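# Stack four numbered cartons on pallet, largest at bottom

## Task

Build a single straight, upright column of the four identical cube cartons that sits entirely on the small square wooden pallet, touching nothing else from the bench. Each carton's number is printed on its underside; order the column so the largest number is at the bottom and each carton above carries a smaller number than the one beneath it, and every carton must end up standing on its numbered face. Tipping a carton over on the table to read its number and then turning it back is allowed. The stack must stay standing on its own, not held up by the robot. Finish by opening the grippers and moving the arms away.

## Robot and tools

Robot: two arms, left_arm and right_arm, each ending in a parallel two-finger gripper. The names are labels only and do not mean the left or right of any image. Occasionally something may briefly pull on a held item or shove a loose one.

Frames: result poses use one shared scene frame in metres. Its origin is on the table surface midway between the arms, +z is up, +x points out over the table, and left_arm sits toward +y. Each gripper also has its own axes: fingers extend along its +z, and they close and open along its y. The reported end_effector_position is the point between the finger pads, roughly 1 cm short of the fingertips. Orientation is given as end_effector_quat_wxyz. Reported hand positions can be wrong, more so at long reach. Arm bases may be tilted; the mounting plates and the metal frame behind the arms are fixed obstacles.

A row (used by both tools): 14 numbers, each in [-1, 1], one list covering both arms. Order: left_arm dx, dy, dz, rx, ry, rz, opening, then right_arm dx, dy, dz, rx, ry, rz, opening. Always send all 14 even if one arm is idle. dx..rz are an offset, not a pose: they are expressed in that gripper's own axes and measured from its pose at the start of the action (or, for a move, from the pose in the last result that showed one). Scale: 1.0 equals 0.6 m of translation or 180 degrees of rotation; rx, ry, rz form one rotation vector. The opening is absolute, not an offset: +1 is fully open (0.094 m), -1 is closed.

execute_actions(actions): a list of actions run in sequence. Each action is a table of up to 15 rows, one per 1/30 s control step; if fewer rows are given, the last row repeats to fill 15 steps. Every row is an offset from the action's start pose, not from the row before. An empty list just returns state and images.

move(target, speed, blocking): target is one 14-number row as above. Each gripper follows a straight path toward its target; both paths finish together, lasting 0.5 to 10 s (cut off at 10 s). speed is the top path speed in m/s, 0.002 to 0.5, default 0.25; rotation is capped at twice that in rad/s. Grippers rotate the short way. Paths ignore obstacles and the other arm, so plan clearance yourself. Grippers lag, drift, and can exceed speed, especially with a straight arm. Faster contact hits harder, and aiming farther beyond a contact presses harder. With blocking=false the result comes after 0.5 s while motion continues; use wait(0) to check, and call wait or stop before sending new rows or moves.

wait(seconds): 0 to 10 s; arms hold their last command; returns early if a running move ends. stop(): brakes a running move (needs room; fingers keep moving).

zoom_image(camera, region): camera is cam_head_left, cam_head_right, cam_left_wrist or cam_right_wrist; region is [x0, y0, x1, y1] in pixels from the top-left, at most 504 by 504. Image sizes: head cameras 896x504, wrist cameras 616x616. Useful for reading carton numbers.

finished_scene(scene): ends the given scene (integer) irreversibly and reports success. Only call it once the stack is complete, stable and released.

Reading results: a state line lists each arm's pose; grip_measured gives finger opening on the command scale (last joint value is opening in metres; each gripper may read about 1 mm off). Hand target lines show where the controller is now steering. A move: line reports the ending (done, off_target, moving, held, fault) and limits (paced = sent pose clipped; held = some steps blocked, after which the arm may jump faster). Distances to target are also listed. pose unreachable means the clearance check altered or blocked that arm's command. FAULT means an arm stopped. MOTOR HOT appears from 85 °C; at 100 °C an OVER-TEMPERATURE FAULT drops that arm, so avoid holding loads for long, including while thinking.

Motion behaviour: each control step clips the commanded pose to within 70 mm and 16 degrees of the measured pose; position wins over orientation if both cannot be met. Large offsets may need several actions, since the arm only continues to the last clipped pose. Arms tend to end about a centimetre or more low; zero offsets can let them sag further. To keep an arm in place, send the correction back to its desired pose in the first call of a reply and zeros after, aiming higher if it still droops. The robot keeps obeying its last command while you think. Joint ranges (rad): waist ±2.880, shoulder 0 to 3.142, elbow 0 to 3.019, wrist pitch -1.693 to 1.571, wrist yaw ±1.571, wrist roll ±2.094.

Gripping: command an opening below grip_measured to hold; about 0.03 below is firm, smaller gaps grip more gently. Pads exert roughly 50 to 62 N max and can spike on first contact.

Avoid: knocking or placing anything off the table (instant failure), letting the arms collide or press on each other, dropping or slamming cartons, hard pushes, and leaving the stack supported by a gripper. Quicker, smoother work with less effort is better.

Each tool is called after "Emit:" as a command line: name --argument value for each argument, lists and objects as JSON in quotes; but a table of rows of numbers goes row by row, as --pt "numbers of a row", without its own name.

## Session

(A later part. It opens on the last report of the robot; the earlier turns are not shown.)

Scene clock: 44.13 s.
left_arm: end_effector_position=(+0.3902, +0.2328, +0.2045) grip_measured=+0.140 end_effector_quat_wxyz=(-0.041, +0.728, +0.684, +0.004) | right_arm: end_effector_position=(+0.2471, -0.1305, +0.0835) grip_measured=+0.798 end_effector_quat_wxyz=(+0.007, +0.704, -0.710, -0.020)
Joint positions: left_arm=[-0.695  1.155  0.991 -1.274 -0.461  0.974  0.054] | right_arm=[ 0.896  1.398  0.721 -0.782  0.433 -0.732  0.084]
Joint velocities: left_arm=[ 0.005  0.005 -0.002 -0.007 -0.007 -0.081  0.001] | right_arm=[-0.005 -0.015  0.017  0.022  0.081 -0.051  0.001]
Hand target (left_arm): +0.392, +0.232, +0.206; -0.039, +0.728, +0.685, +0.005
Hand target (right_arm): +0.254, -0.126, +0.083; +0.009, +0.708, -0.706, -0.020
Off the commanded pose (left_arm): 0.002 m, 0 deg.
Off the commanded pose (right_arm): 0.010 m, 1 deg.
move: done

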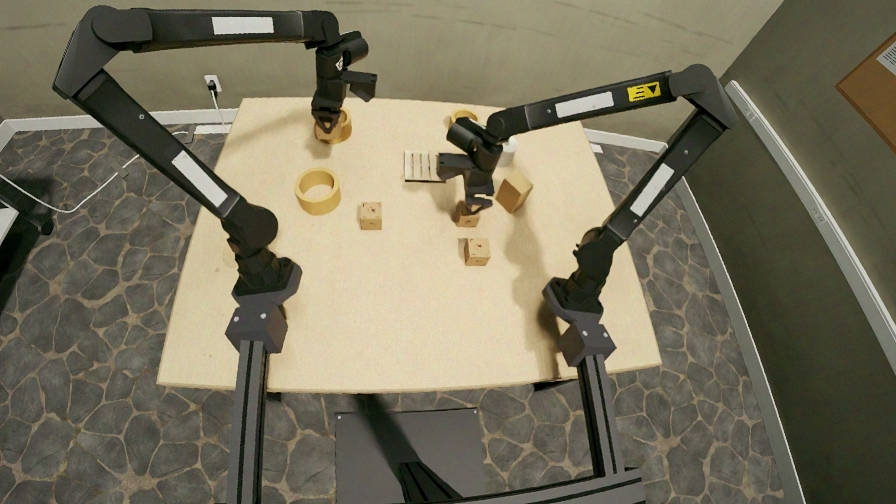

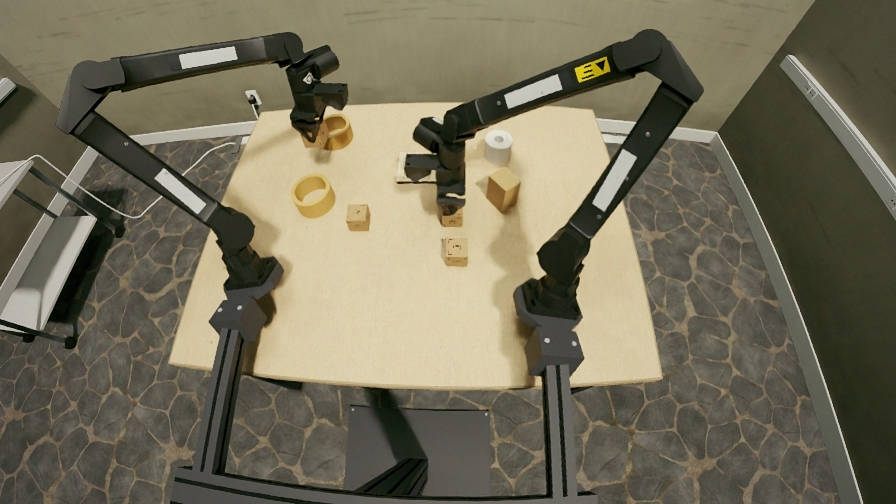

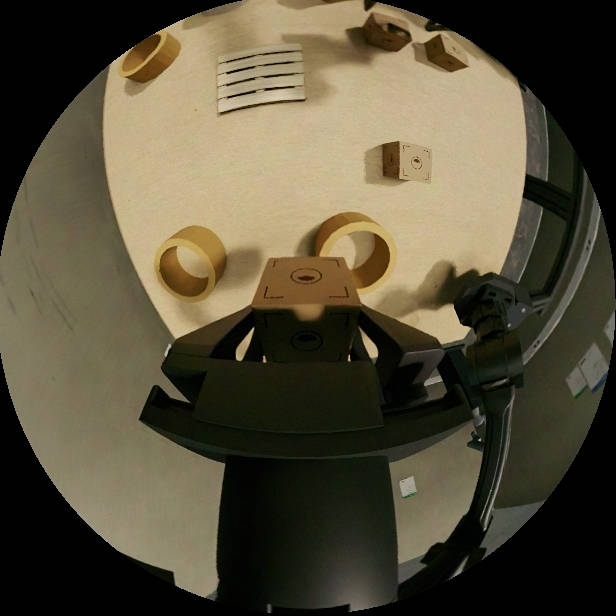

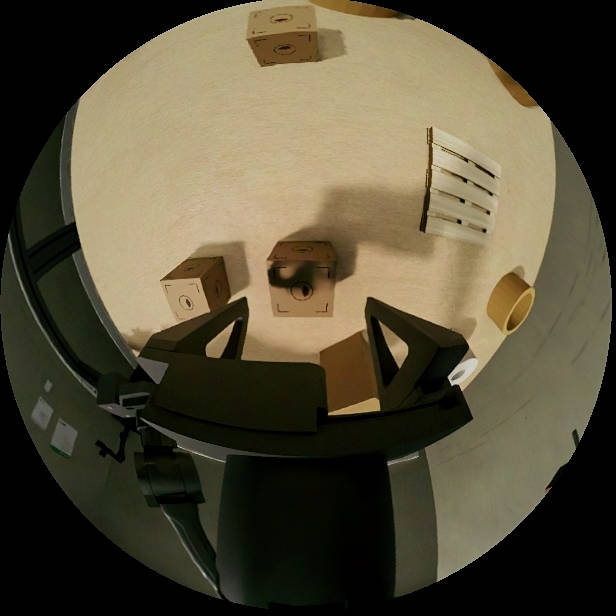

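Emit:
move --target '[0,0,0,0,0,0,0.09,0.004,0.006,0.098,0.018,0.005,0,0.8]' --speed 0.12

Emit:
move --target '[0,0,0,0,0,0,0.09,0,0,0,0,0,0,0.09]'

Emit:
move --target '[0,0,0,0,0,0,0.09,-0.03,-0.03,-0.1,0,0,0,0.09]'

Emit:
move --target '[0,0,0,0,0,0,0.09,-0.17,-0.32,-0.02,0.006,0,0,0.09]'

Scene clock: 45.23 s.
left_arm: end_effector_position=(+0.3886, +0.2332, +0.2033) grip_measured=+0.140 end_effector_quat_wxyz=(-0.043, +0.729, +0.683, +0.004) | right_arm: end_effector_position=(+0.2436, -0.1274, +0.0322) grip_measured=+0.798 end_effector_quat_wxyz=(-0.016, +0.701, -0.713, +0.003)
Joint positions: left_arm=[-0.695  1.155  0.987 -1.274 -0.461  0.974  0.054] | right_arm=[ 0.86   1.509  0.65  -0.534  0.475 -0.785  0.084]
Joint velocities: left_arm=[-0.005 -0.005 -0.002 -0.007  0.007 -0.037 -0.001] | right_arm=[-0.005  0.005 -0.007  0.032  0.081 -0.066 -0.001]
Hand target (left_arm): +0.390, +0.233, +0.205; -0.041, +0.728, +0.684, +0.004
Hand target (right_arm): +0.242, -0.132, +0.025; -0.008, +0.704, -0.710, +0.005
Off the commanded pose (left_arm): 0.002 m, 0 deg.
Off the commanded pose (right_arm): 0.009 m, 1 deg.
move: done

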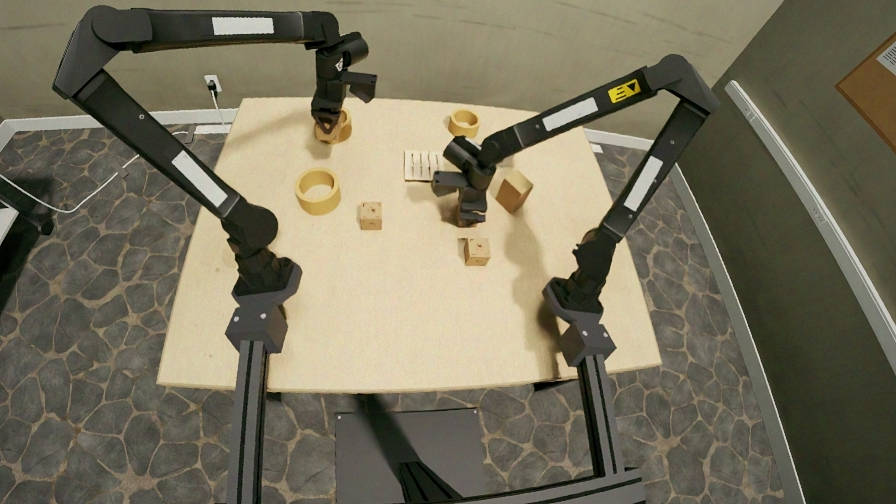

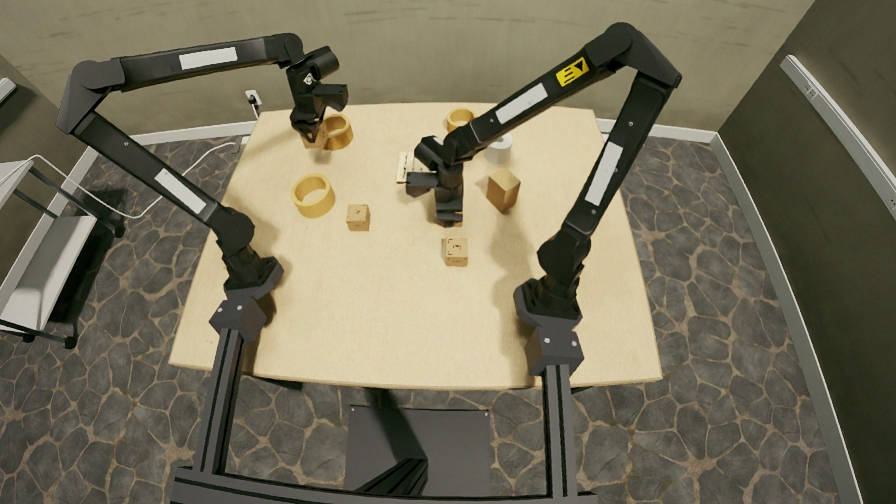

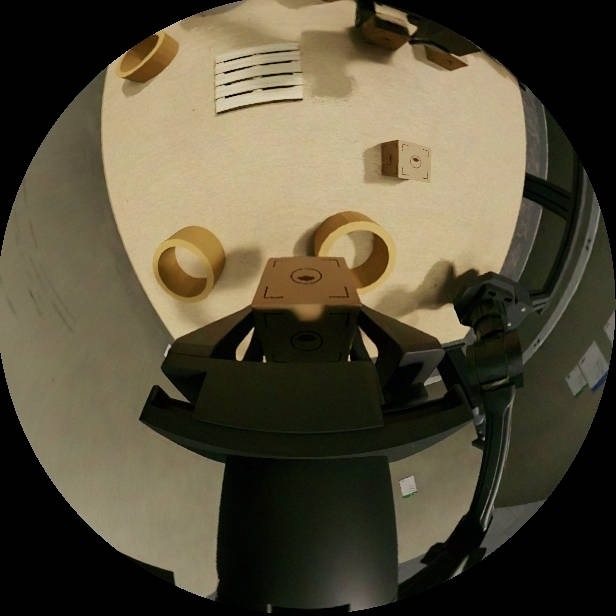

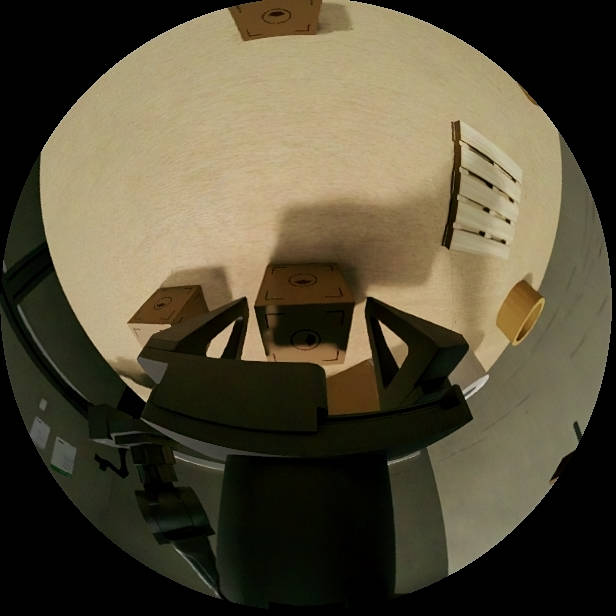

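Scene clock: 45.73 s.
left_arm: end_effector_position=(+0.3870, +0.2337, +0.2020) grip_measured=+0.140 end_effector_quat_wxyz=(-0.045, +0.730, +0.682, +0.004) | right_arm: end_effector_position=(+0.2436, -0.1274, +0.0322) grip_measured=+0.131 end_effector_quat_wxyz=(-0.016, +0.701, -0.713, +0.003)
Joint positions: left_arm=[-0.695  1.155  0.983 -1.274 -0.461  0.974  0.054] | right_arm=[ 0.86   1.509  0.65  -0.534  0.475 -0.785  0.053]
Joint velocities: left_arm=[ 0.005 -0.005 -0.012 -0.002 -0.066  0.051 -0.   ] | right_arm=[-0.005 -0.015 -0.012 -0.012 -0.051 -0.037  0.   ]
Hand target (left_arm): +0.389, +0.233, +0.203; -0.043, +0.729, +0.683, +0.004
Hand target (right_arm): +0.244, -0.127, +0.032; -0.016, +0.701, -0.713, +0.003
Off the commanded pose (left_arm): 0.002 m, 0 deg.
Off the commanded pose (right_arm): 0.000 m, 0 deg.
move: done

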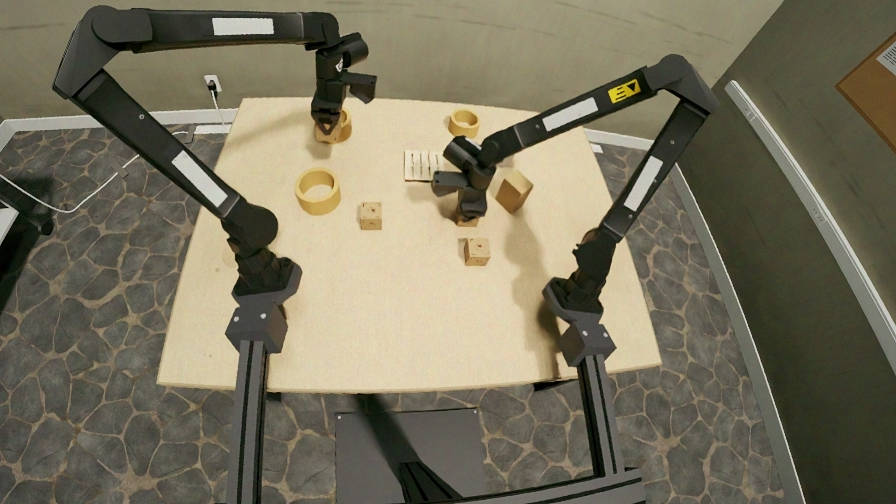

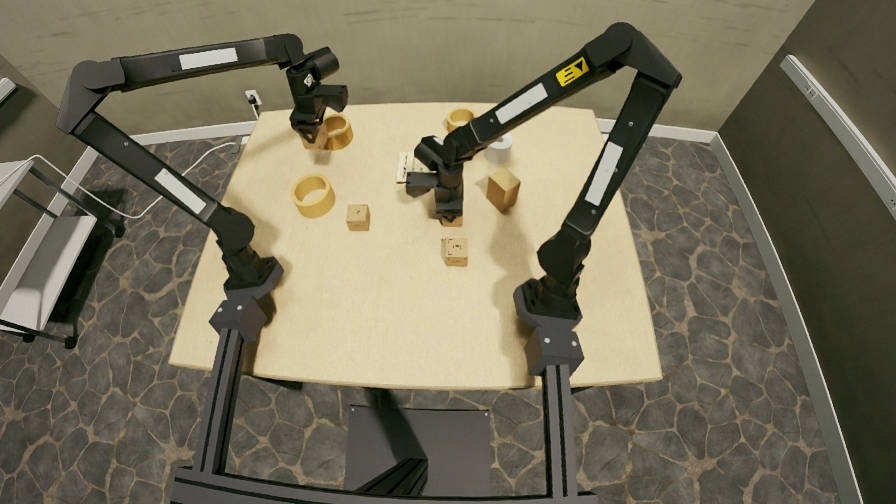

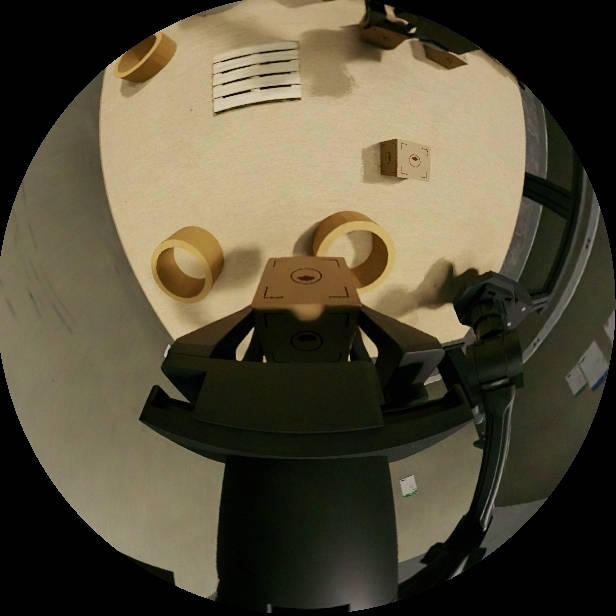

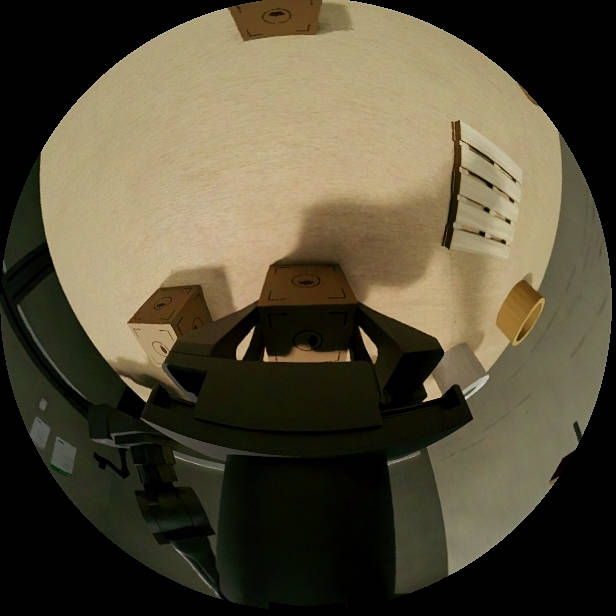

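Scene clock: 46.53 s.
left_arm: end_effector_position=(+0.3854, +0.2341, +0.2008) grip_measured=+0.140 end_effector_quat_wxyz=(-0.047, +0.730, +0.682, +0.003) | right_arm: end_effector_position=(+0.2498, -0.1198, +0.0823) grip_measured=+0.130 end_effector_quat_wxyz=(-0.001, +0.709, -0.706, +0.005)
Joint positions: left_arm=[-0.695  1.155  0.979 -1.274 -0.461  0.974  0.054] | right_arm=[ 0.931  1.433  0.736 -0.766  0.486 -0.712  0.053]
Joint velocities: left_arm=[-0.015  0.005  0.007 -0.007  0.037  0.037 -0.   ] | right_arm=[ 0.005 -0.005 -0.002 -0.012 -0.066  0.051 -0.   ]
Hand target (left_arm): +0.387, +0.234, +0.202; -0.045, +0.730, +0.682, +0.004
Hand target (right_arm): +0.259, -0.111, +0.093; -0.015, +0.701, -0.713, +0.004
Off the commanded pose (left_arm): 0.002 m, 0 deg.
Off the commanded pose (right_arm): 0.018 m, 2 deg.
move: off_target (right_arm)

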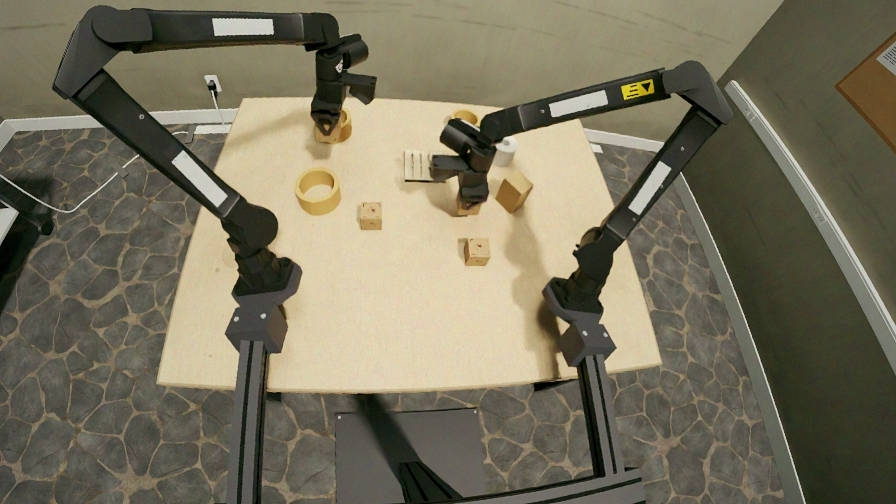

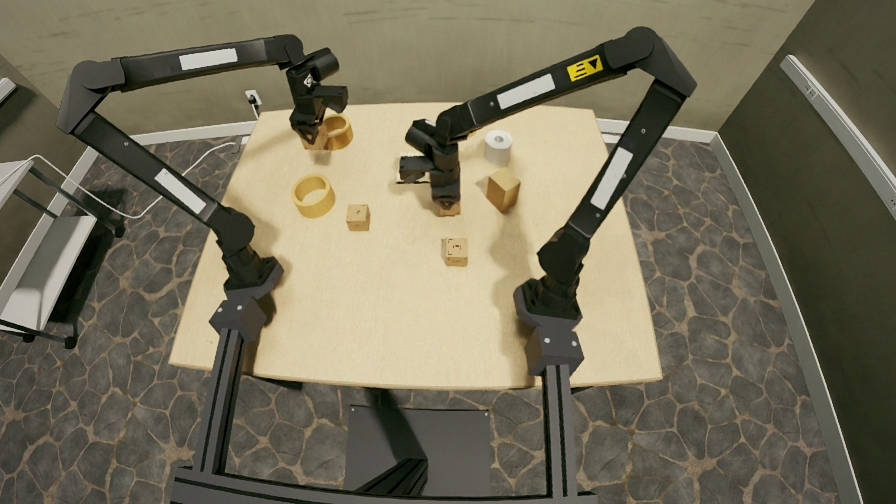

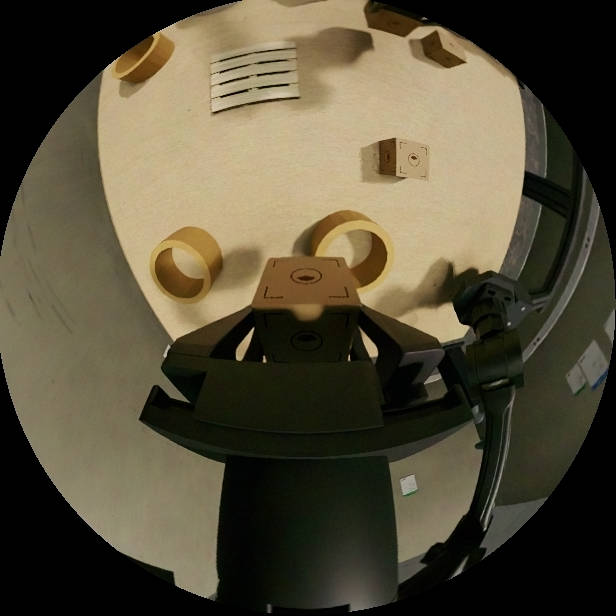

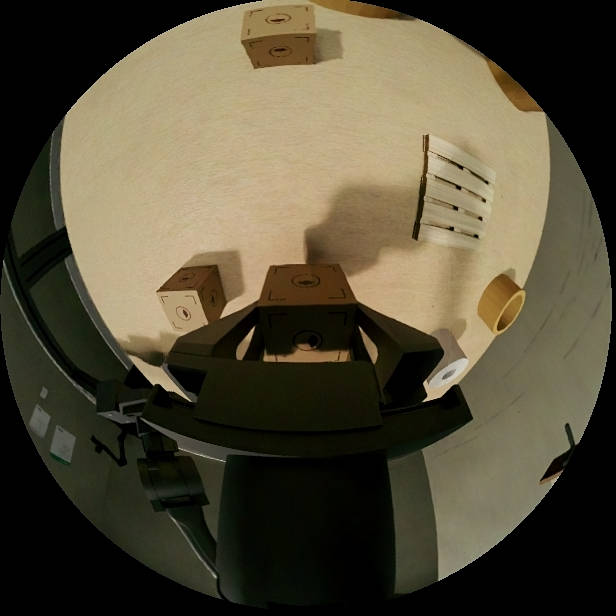

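Scene clock: 47.90 s.
left_arm: end_effector_position=(+0.3838, +0.2345, +0.1995) grip_measured=+0.140 end_effector_quat_wxyz=(-0.049, +0.731, +0.681, +0.003) | right_arm: end_effector_position=(+0.4295, -0.0205, +0.1023) grip_measured=+0.131 end_effector_quat_wxyz=(-0.009, +0.709, -0.705, +0.010)
Joint positions: left_arm=[-0.695  1.155  0.975 -1.274 -0.461  0.974  0.054] | right_arm=[ 0.829  1.76   1.353 -0.985  0.483 -0.834  0.053]
Joint velocities: left_arm=[-0.015 -0.005 -0.012 -0.002  0.037 -0.007  0.   ] | right_arm=[-0.015  0.005  0.007 -0.022  0.007 -0.051  0.   ]
Hand target (left_arm): +0.385, +0.234, +0.201; -0.047, +0.730, +0.682, +0.003
Hand target (right_arm): +0.442, -0.018, +0.099; -0.009, +0.709, -0.705, +0.010
Off the commanded pose (left_arm): 0.002 m, 0 deg.
Off the commanded pose (right_arm): 0.014 m, 0 deg.
move: off_target (right_arm)

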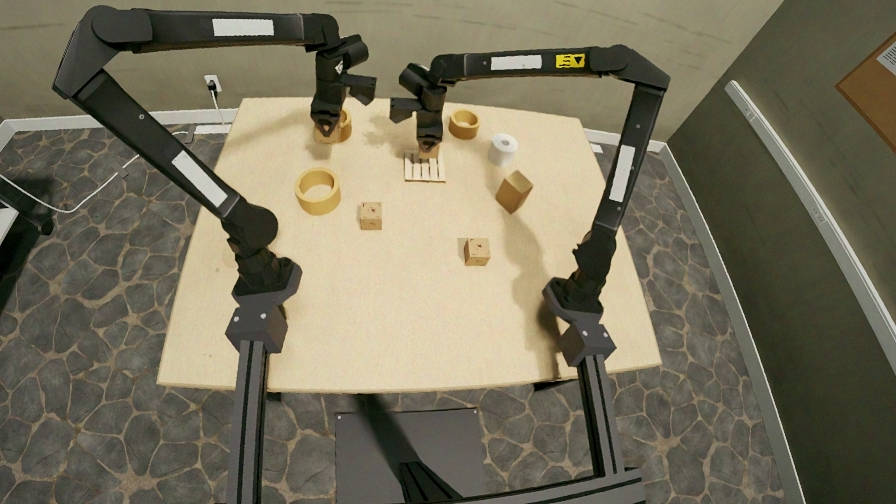

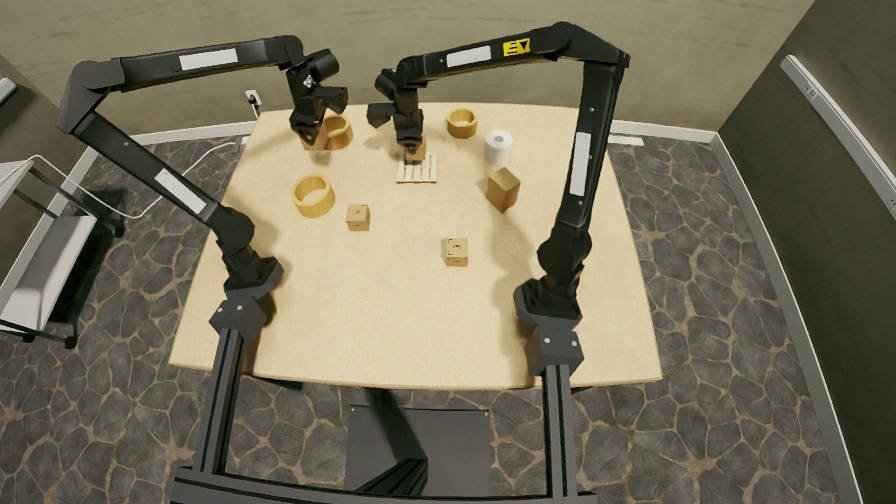

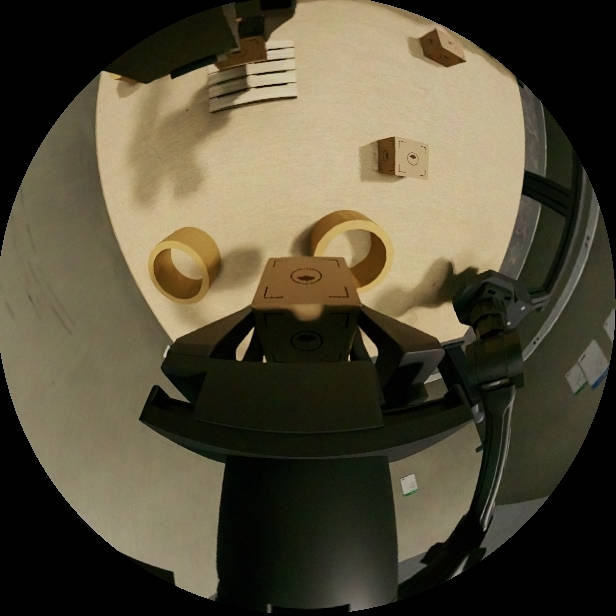

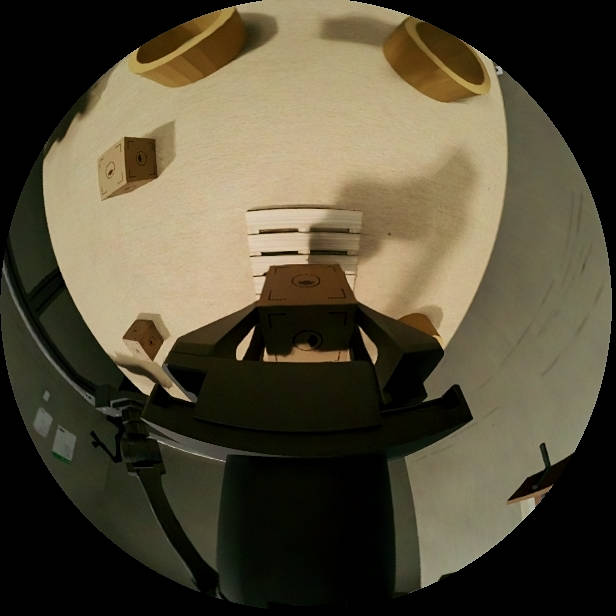

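Centred. Lower; pallet height maybe .02.

Emit:
move --target '[0.03,0,-0.02,-0.02,-0.02,-0.02,0.09,0,0,0.075,0,0,0,0.09]' --speed 0.06

Emit:
zoom_image --camera "cam_head_left" --region '[370,100,490,200]'

Scene clock: 49.33 s.
left_arm: end_effector_position=(+0.3807, +0.2494, +0.2069) grip_measured=+0.140 end_effector_quat_wxyz=(-0.018, +0.712, +0.702, +0.001) | right_arm: end_effector_position=(+0.4343, -0.0167, +0.0740) grip_measured=+0.131 end_effector_quat_wxyz=(-0.022, +0.704, -0.709, +0.010)
Joint positions: left_arm=[-0.666  1.068  0.931 -1.237 -0.441  0.98   0.054] | right_arm=[ 0.804  1.794  1.329 -0.885  0.476 -0.864  0.053]
Joint velocities: left_arm=[-0.005 -0.005 -0.007 -0.002  0.037  0.037 -0.   ] | right_arm=[-0.015 -0.005  0.007 -0.012 -0.037  0.037 -0.   ]
Hand target (left_arm): +0.386, +0.252, +0.213; -0.004, +0.710, +0.705, +0.003
Hand target (right_arm): +0.431, -0.021, +0.058; -0.010, +0.708, -0.706, +0.010
Off the commanded pose (left_arm): 0.008 m, 2 deg.
Off the commanded pose (right_arm): 0.017 m, 2 deg.
move: off_target (right_arm)

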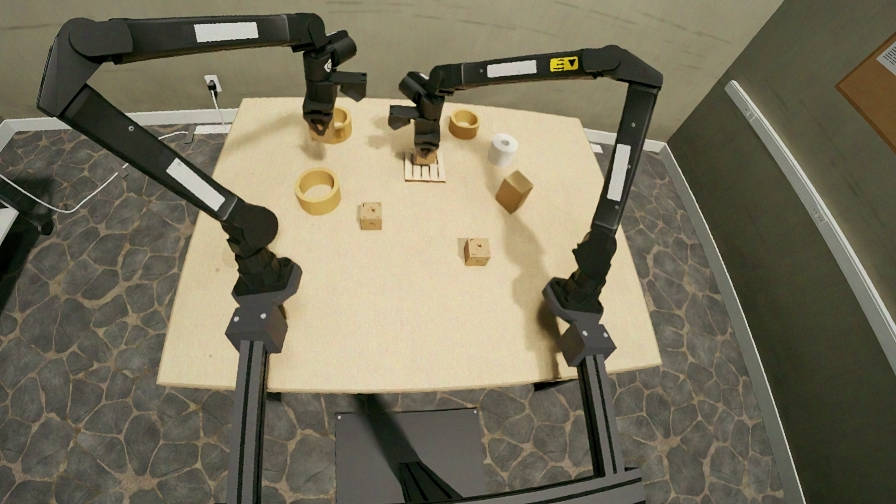

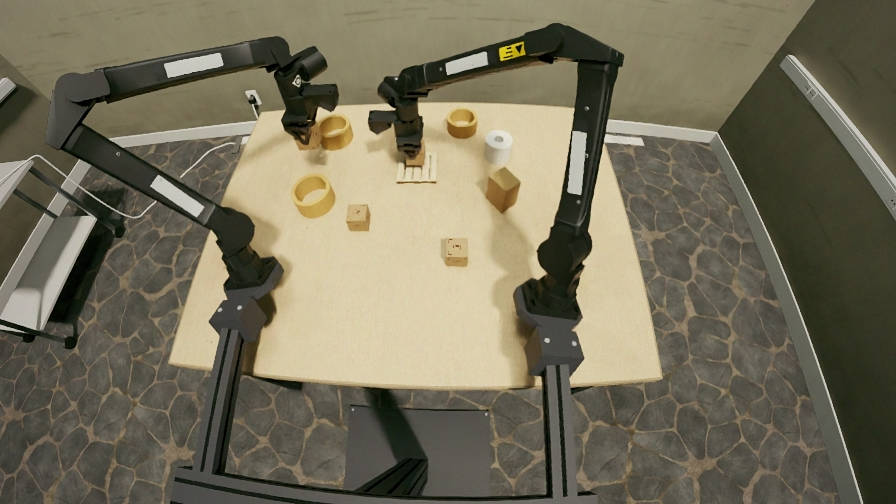

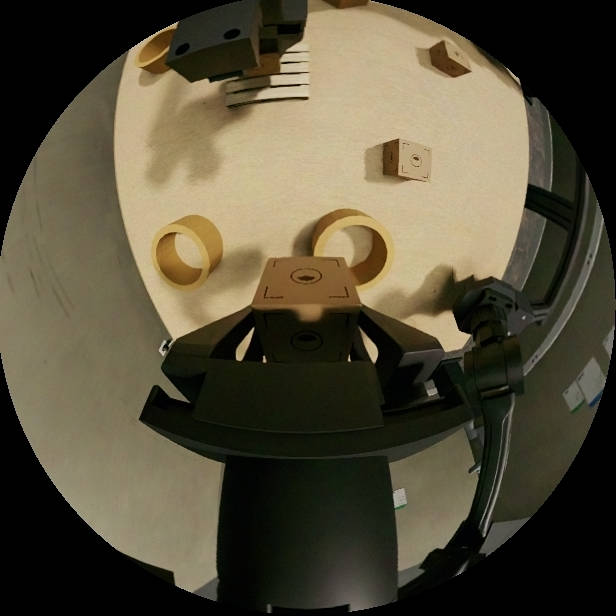

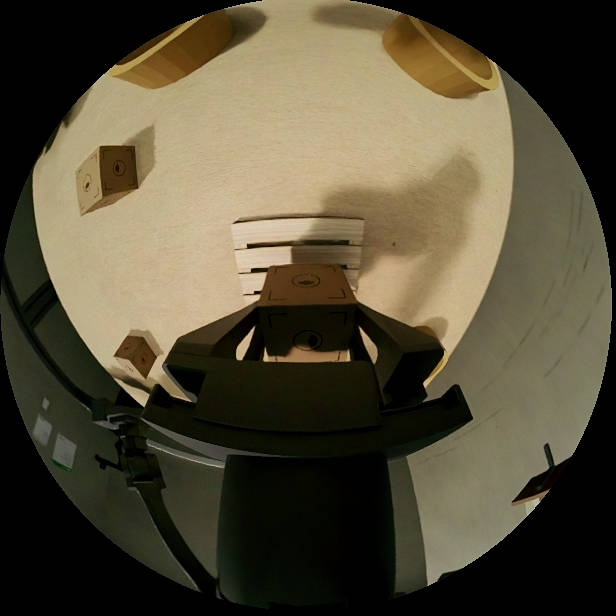

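Region (370, 100, 490, 200) of cam_head_left's 896x504 image, scaled by 4.200, with more detail than that image has.

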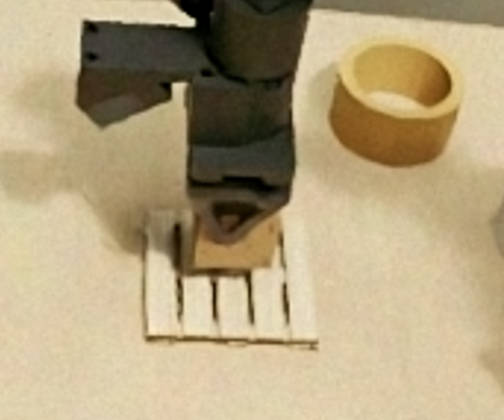

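Still above (deadband).

Emit:
move --target '[0,0,0,0,0,0,0.09,0.005,0.02,0.055,-0.008,0,0,0.09]' --speed 0.04

Emit:
zoom_image --camera "cam_head_left" --region '[370,100,490,200]'

Scene clock: 50.77 s.
left_arm: end_effector_position=(+0.3791, +0.2497, +0.2056) grip_measured=+0.140 end_effector_quat_wxyz=(-0.019, +0.713, +0.701, +0.001) | right_arm: end_effector_position=(+0.4281, -0.0145, +0.0578) grip_measured=+0.131 end_effector_quat_wxyz=(-0.027, +0.701, -0.713, +0.001)
Joint positions: left_arm=[-0.666  1.068  0.926 -1.237 -0.441  0.98   0.054] | right_arm=[ 0.795  1.808  1.3   -0.829  0.456 -0.866  0.053]
Joint velocities: left_arm=[-0.005 -0.005 -0.002 -0.002  0.037 -0.037  0.   ] | right_arm=[-0.005 -0.005 -0.002  0.002 -0.051  0.051  0.001]
Hand target (left_arm): +0.381, +0.249, +0.207; -0.017, +0.712, +0.702, +0.001
Hand target (right_arm): +0.424, -0.019, +0.041; -0.014, +0.704, -0.710, +0.001
Off the commanded pose (left_arm): 0.002 m, 0 deg.
Off the commanded pose (right_arm): 0.018 m, 2 deg.
move: off_target (right_arm)

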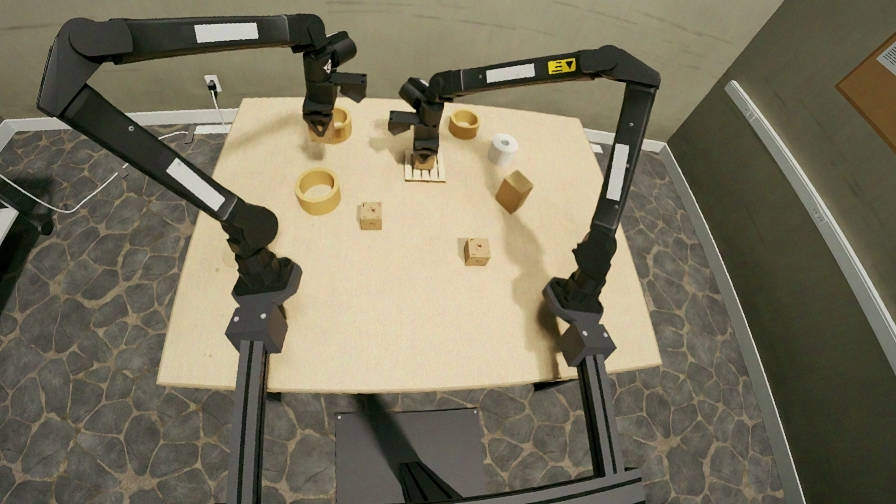

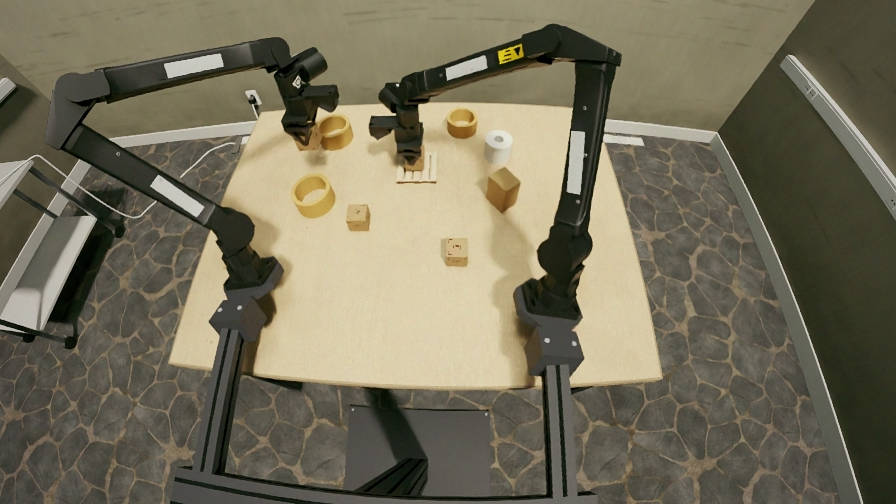

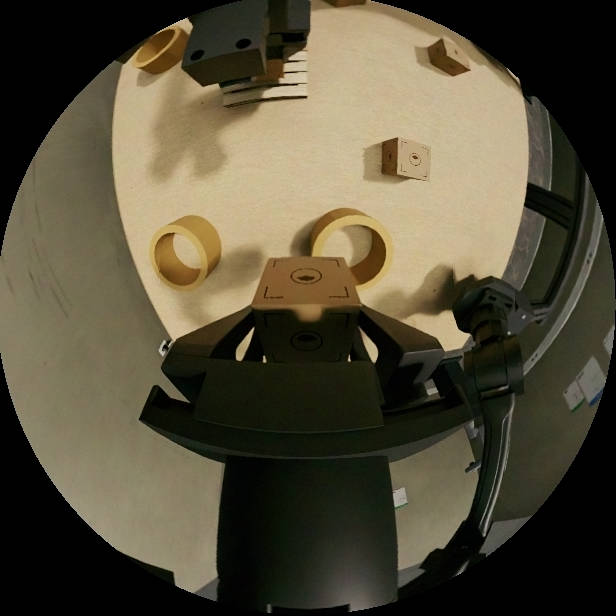

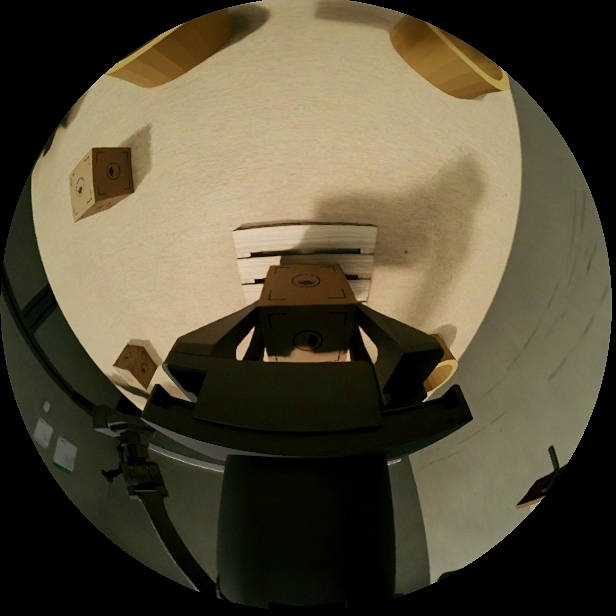

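Region (370, 100, 490, 200) of cam_head_left's 896x504 image, scaled by 4.200, with more detail than that image has.

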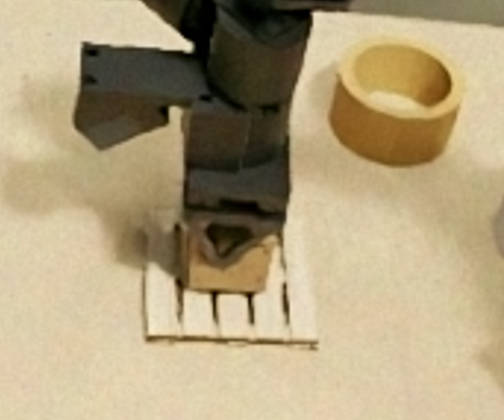

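Emit:
move --target '[0,0,0,0,0,0,0.09,0.012,0.008,0.042,0,0.006,0,0.09]' --speed 0.03

Emit:
zoom_image --camera "cam_head_left" --region '[370,100,490,200]'

Scene clock: 52.10 s.
left_arm: end_effector_position=(+0.3773, +0.2501, +0.2041) grip_measured=+0.140 end_effector_quat_wxyz=(-0.021, +0.714, +0.700, +0.000) | right_arm: end_effector_position=(+0.4290, -0.0154, +0.0511) grip_measured=+0.131 end_effector_quat_wxyz=(-0.035, +0.696, -0.717, +0.006)
Joint positions: left_arm=[-0.666  1.068  0.922 -1.237 -0.441  0.98   0.054] | right_arm=[ 0.79   1.809  1.281 -0.786  0.463 -0.869  0.053]
Joint velocities: left_arm=[-0.005  0.005  0.012  0.002 -0.037 -0.037 -0.001] | right_arm=[ 0.005 -0.005  0.002  0.007  0.007  0.007  0.   ]
Hand target (left_arm): +0.379, +0.250, +0.206; -0.019, +0.713, +0.701, +0.001
Hand target (right_arm): +0.424, -0.021, +0.033; -0.020, +0.701, -0.713, +0.007
Off the commanded pose (left_arm): 0.002 m, 0 deg.
Off the commanded pose (right_arm): 0.020 m, 2 deg.
move: off_target (right_arm)

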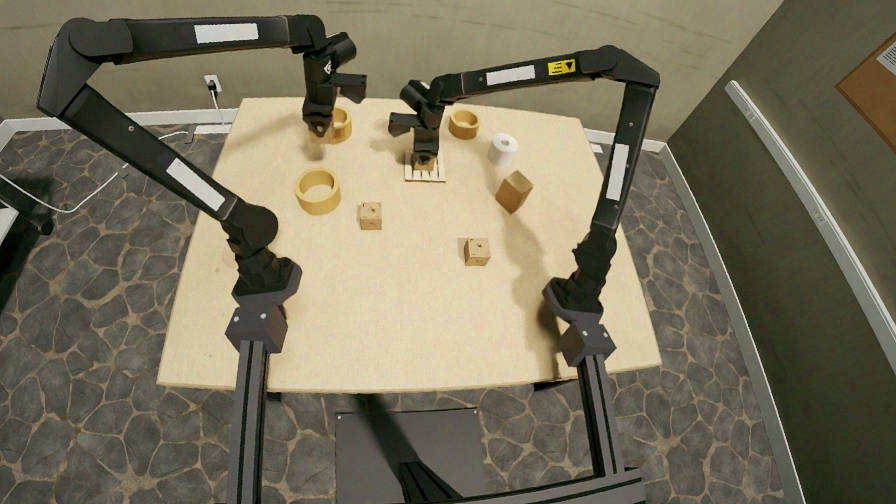

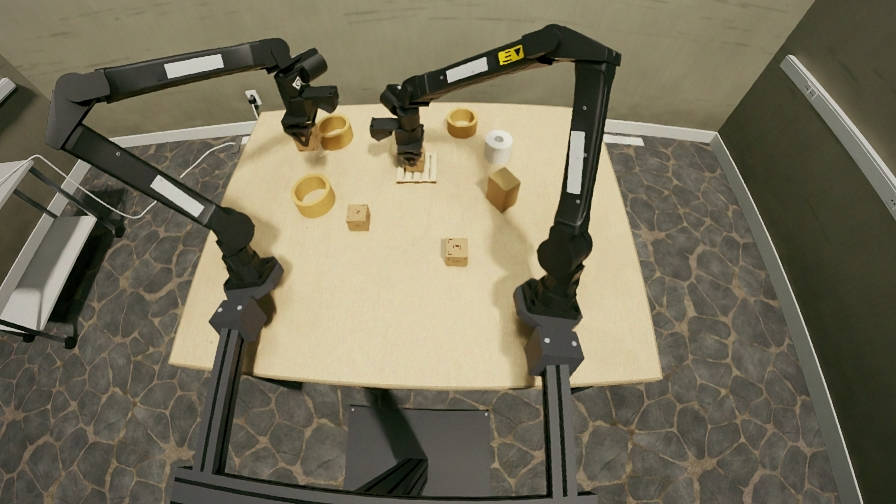

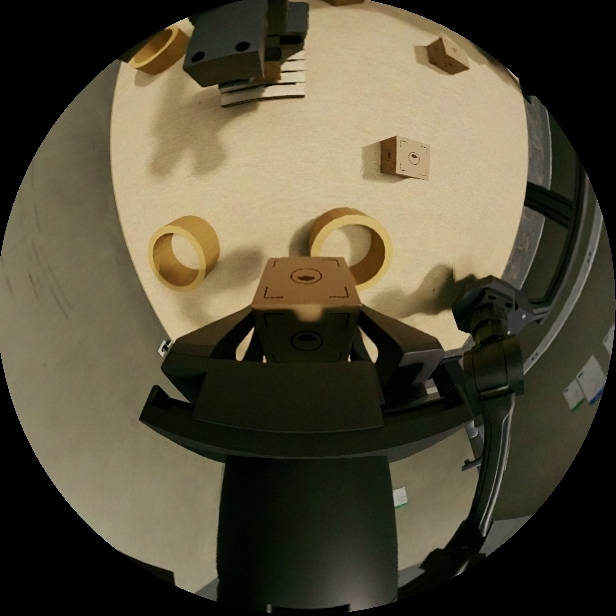

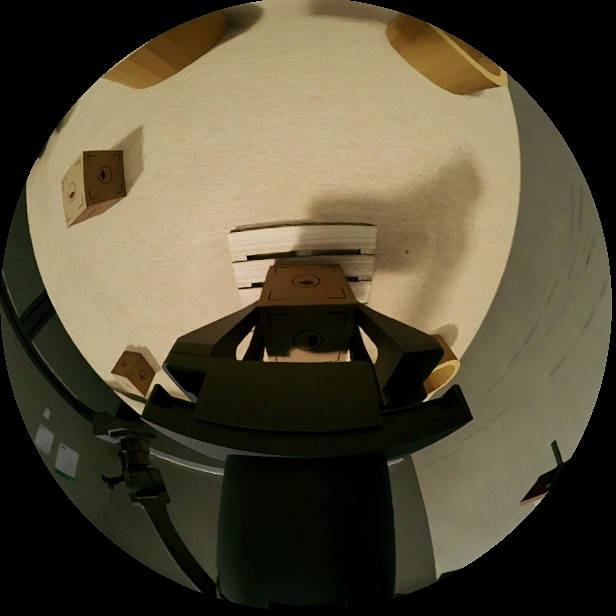

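Region (370, 100, 490, 200) of cam_head_left's 896x504 image, scaled by 4.200, with more detail than that image has.

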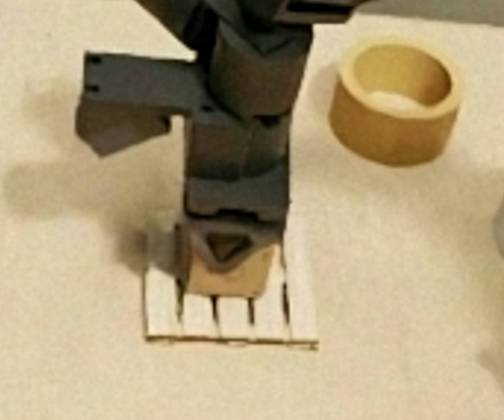

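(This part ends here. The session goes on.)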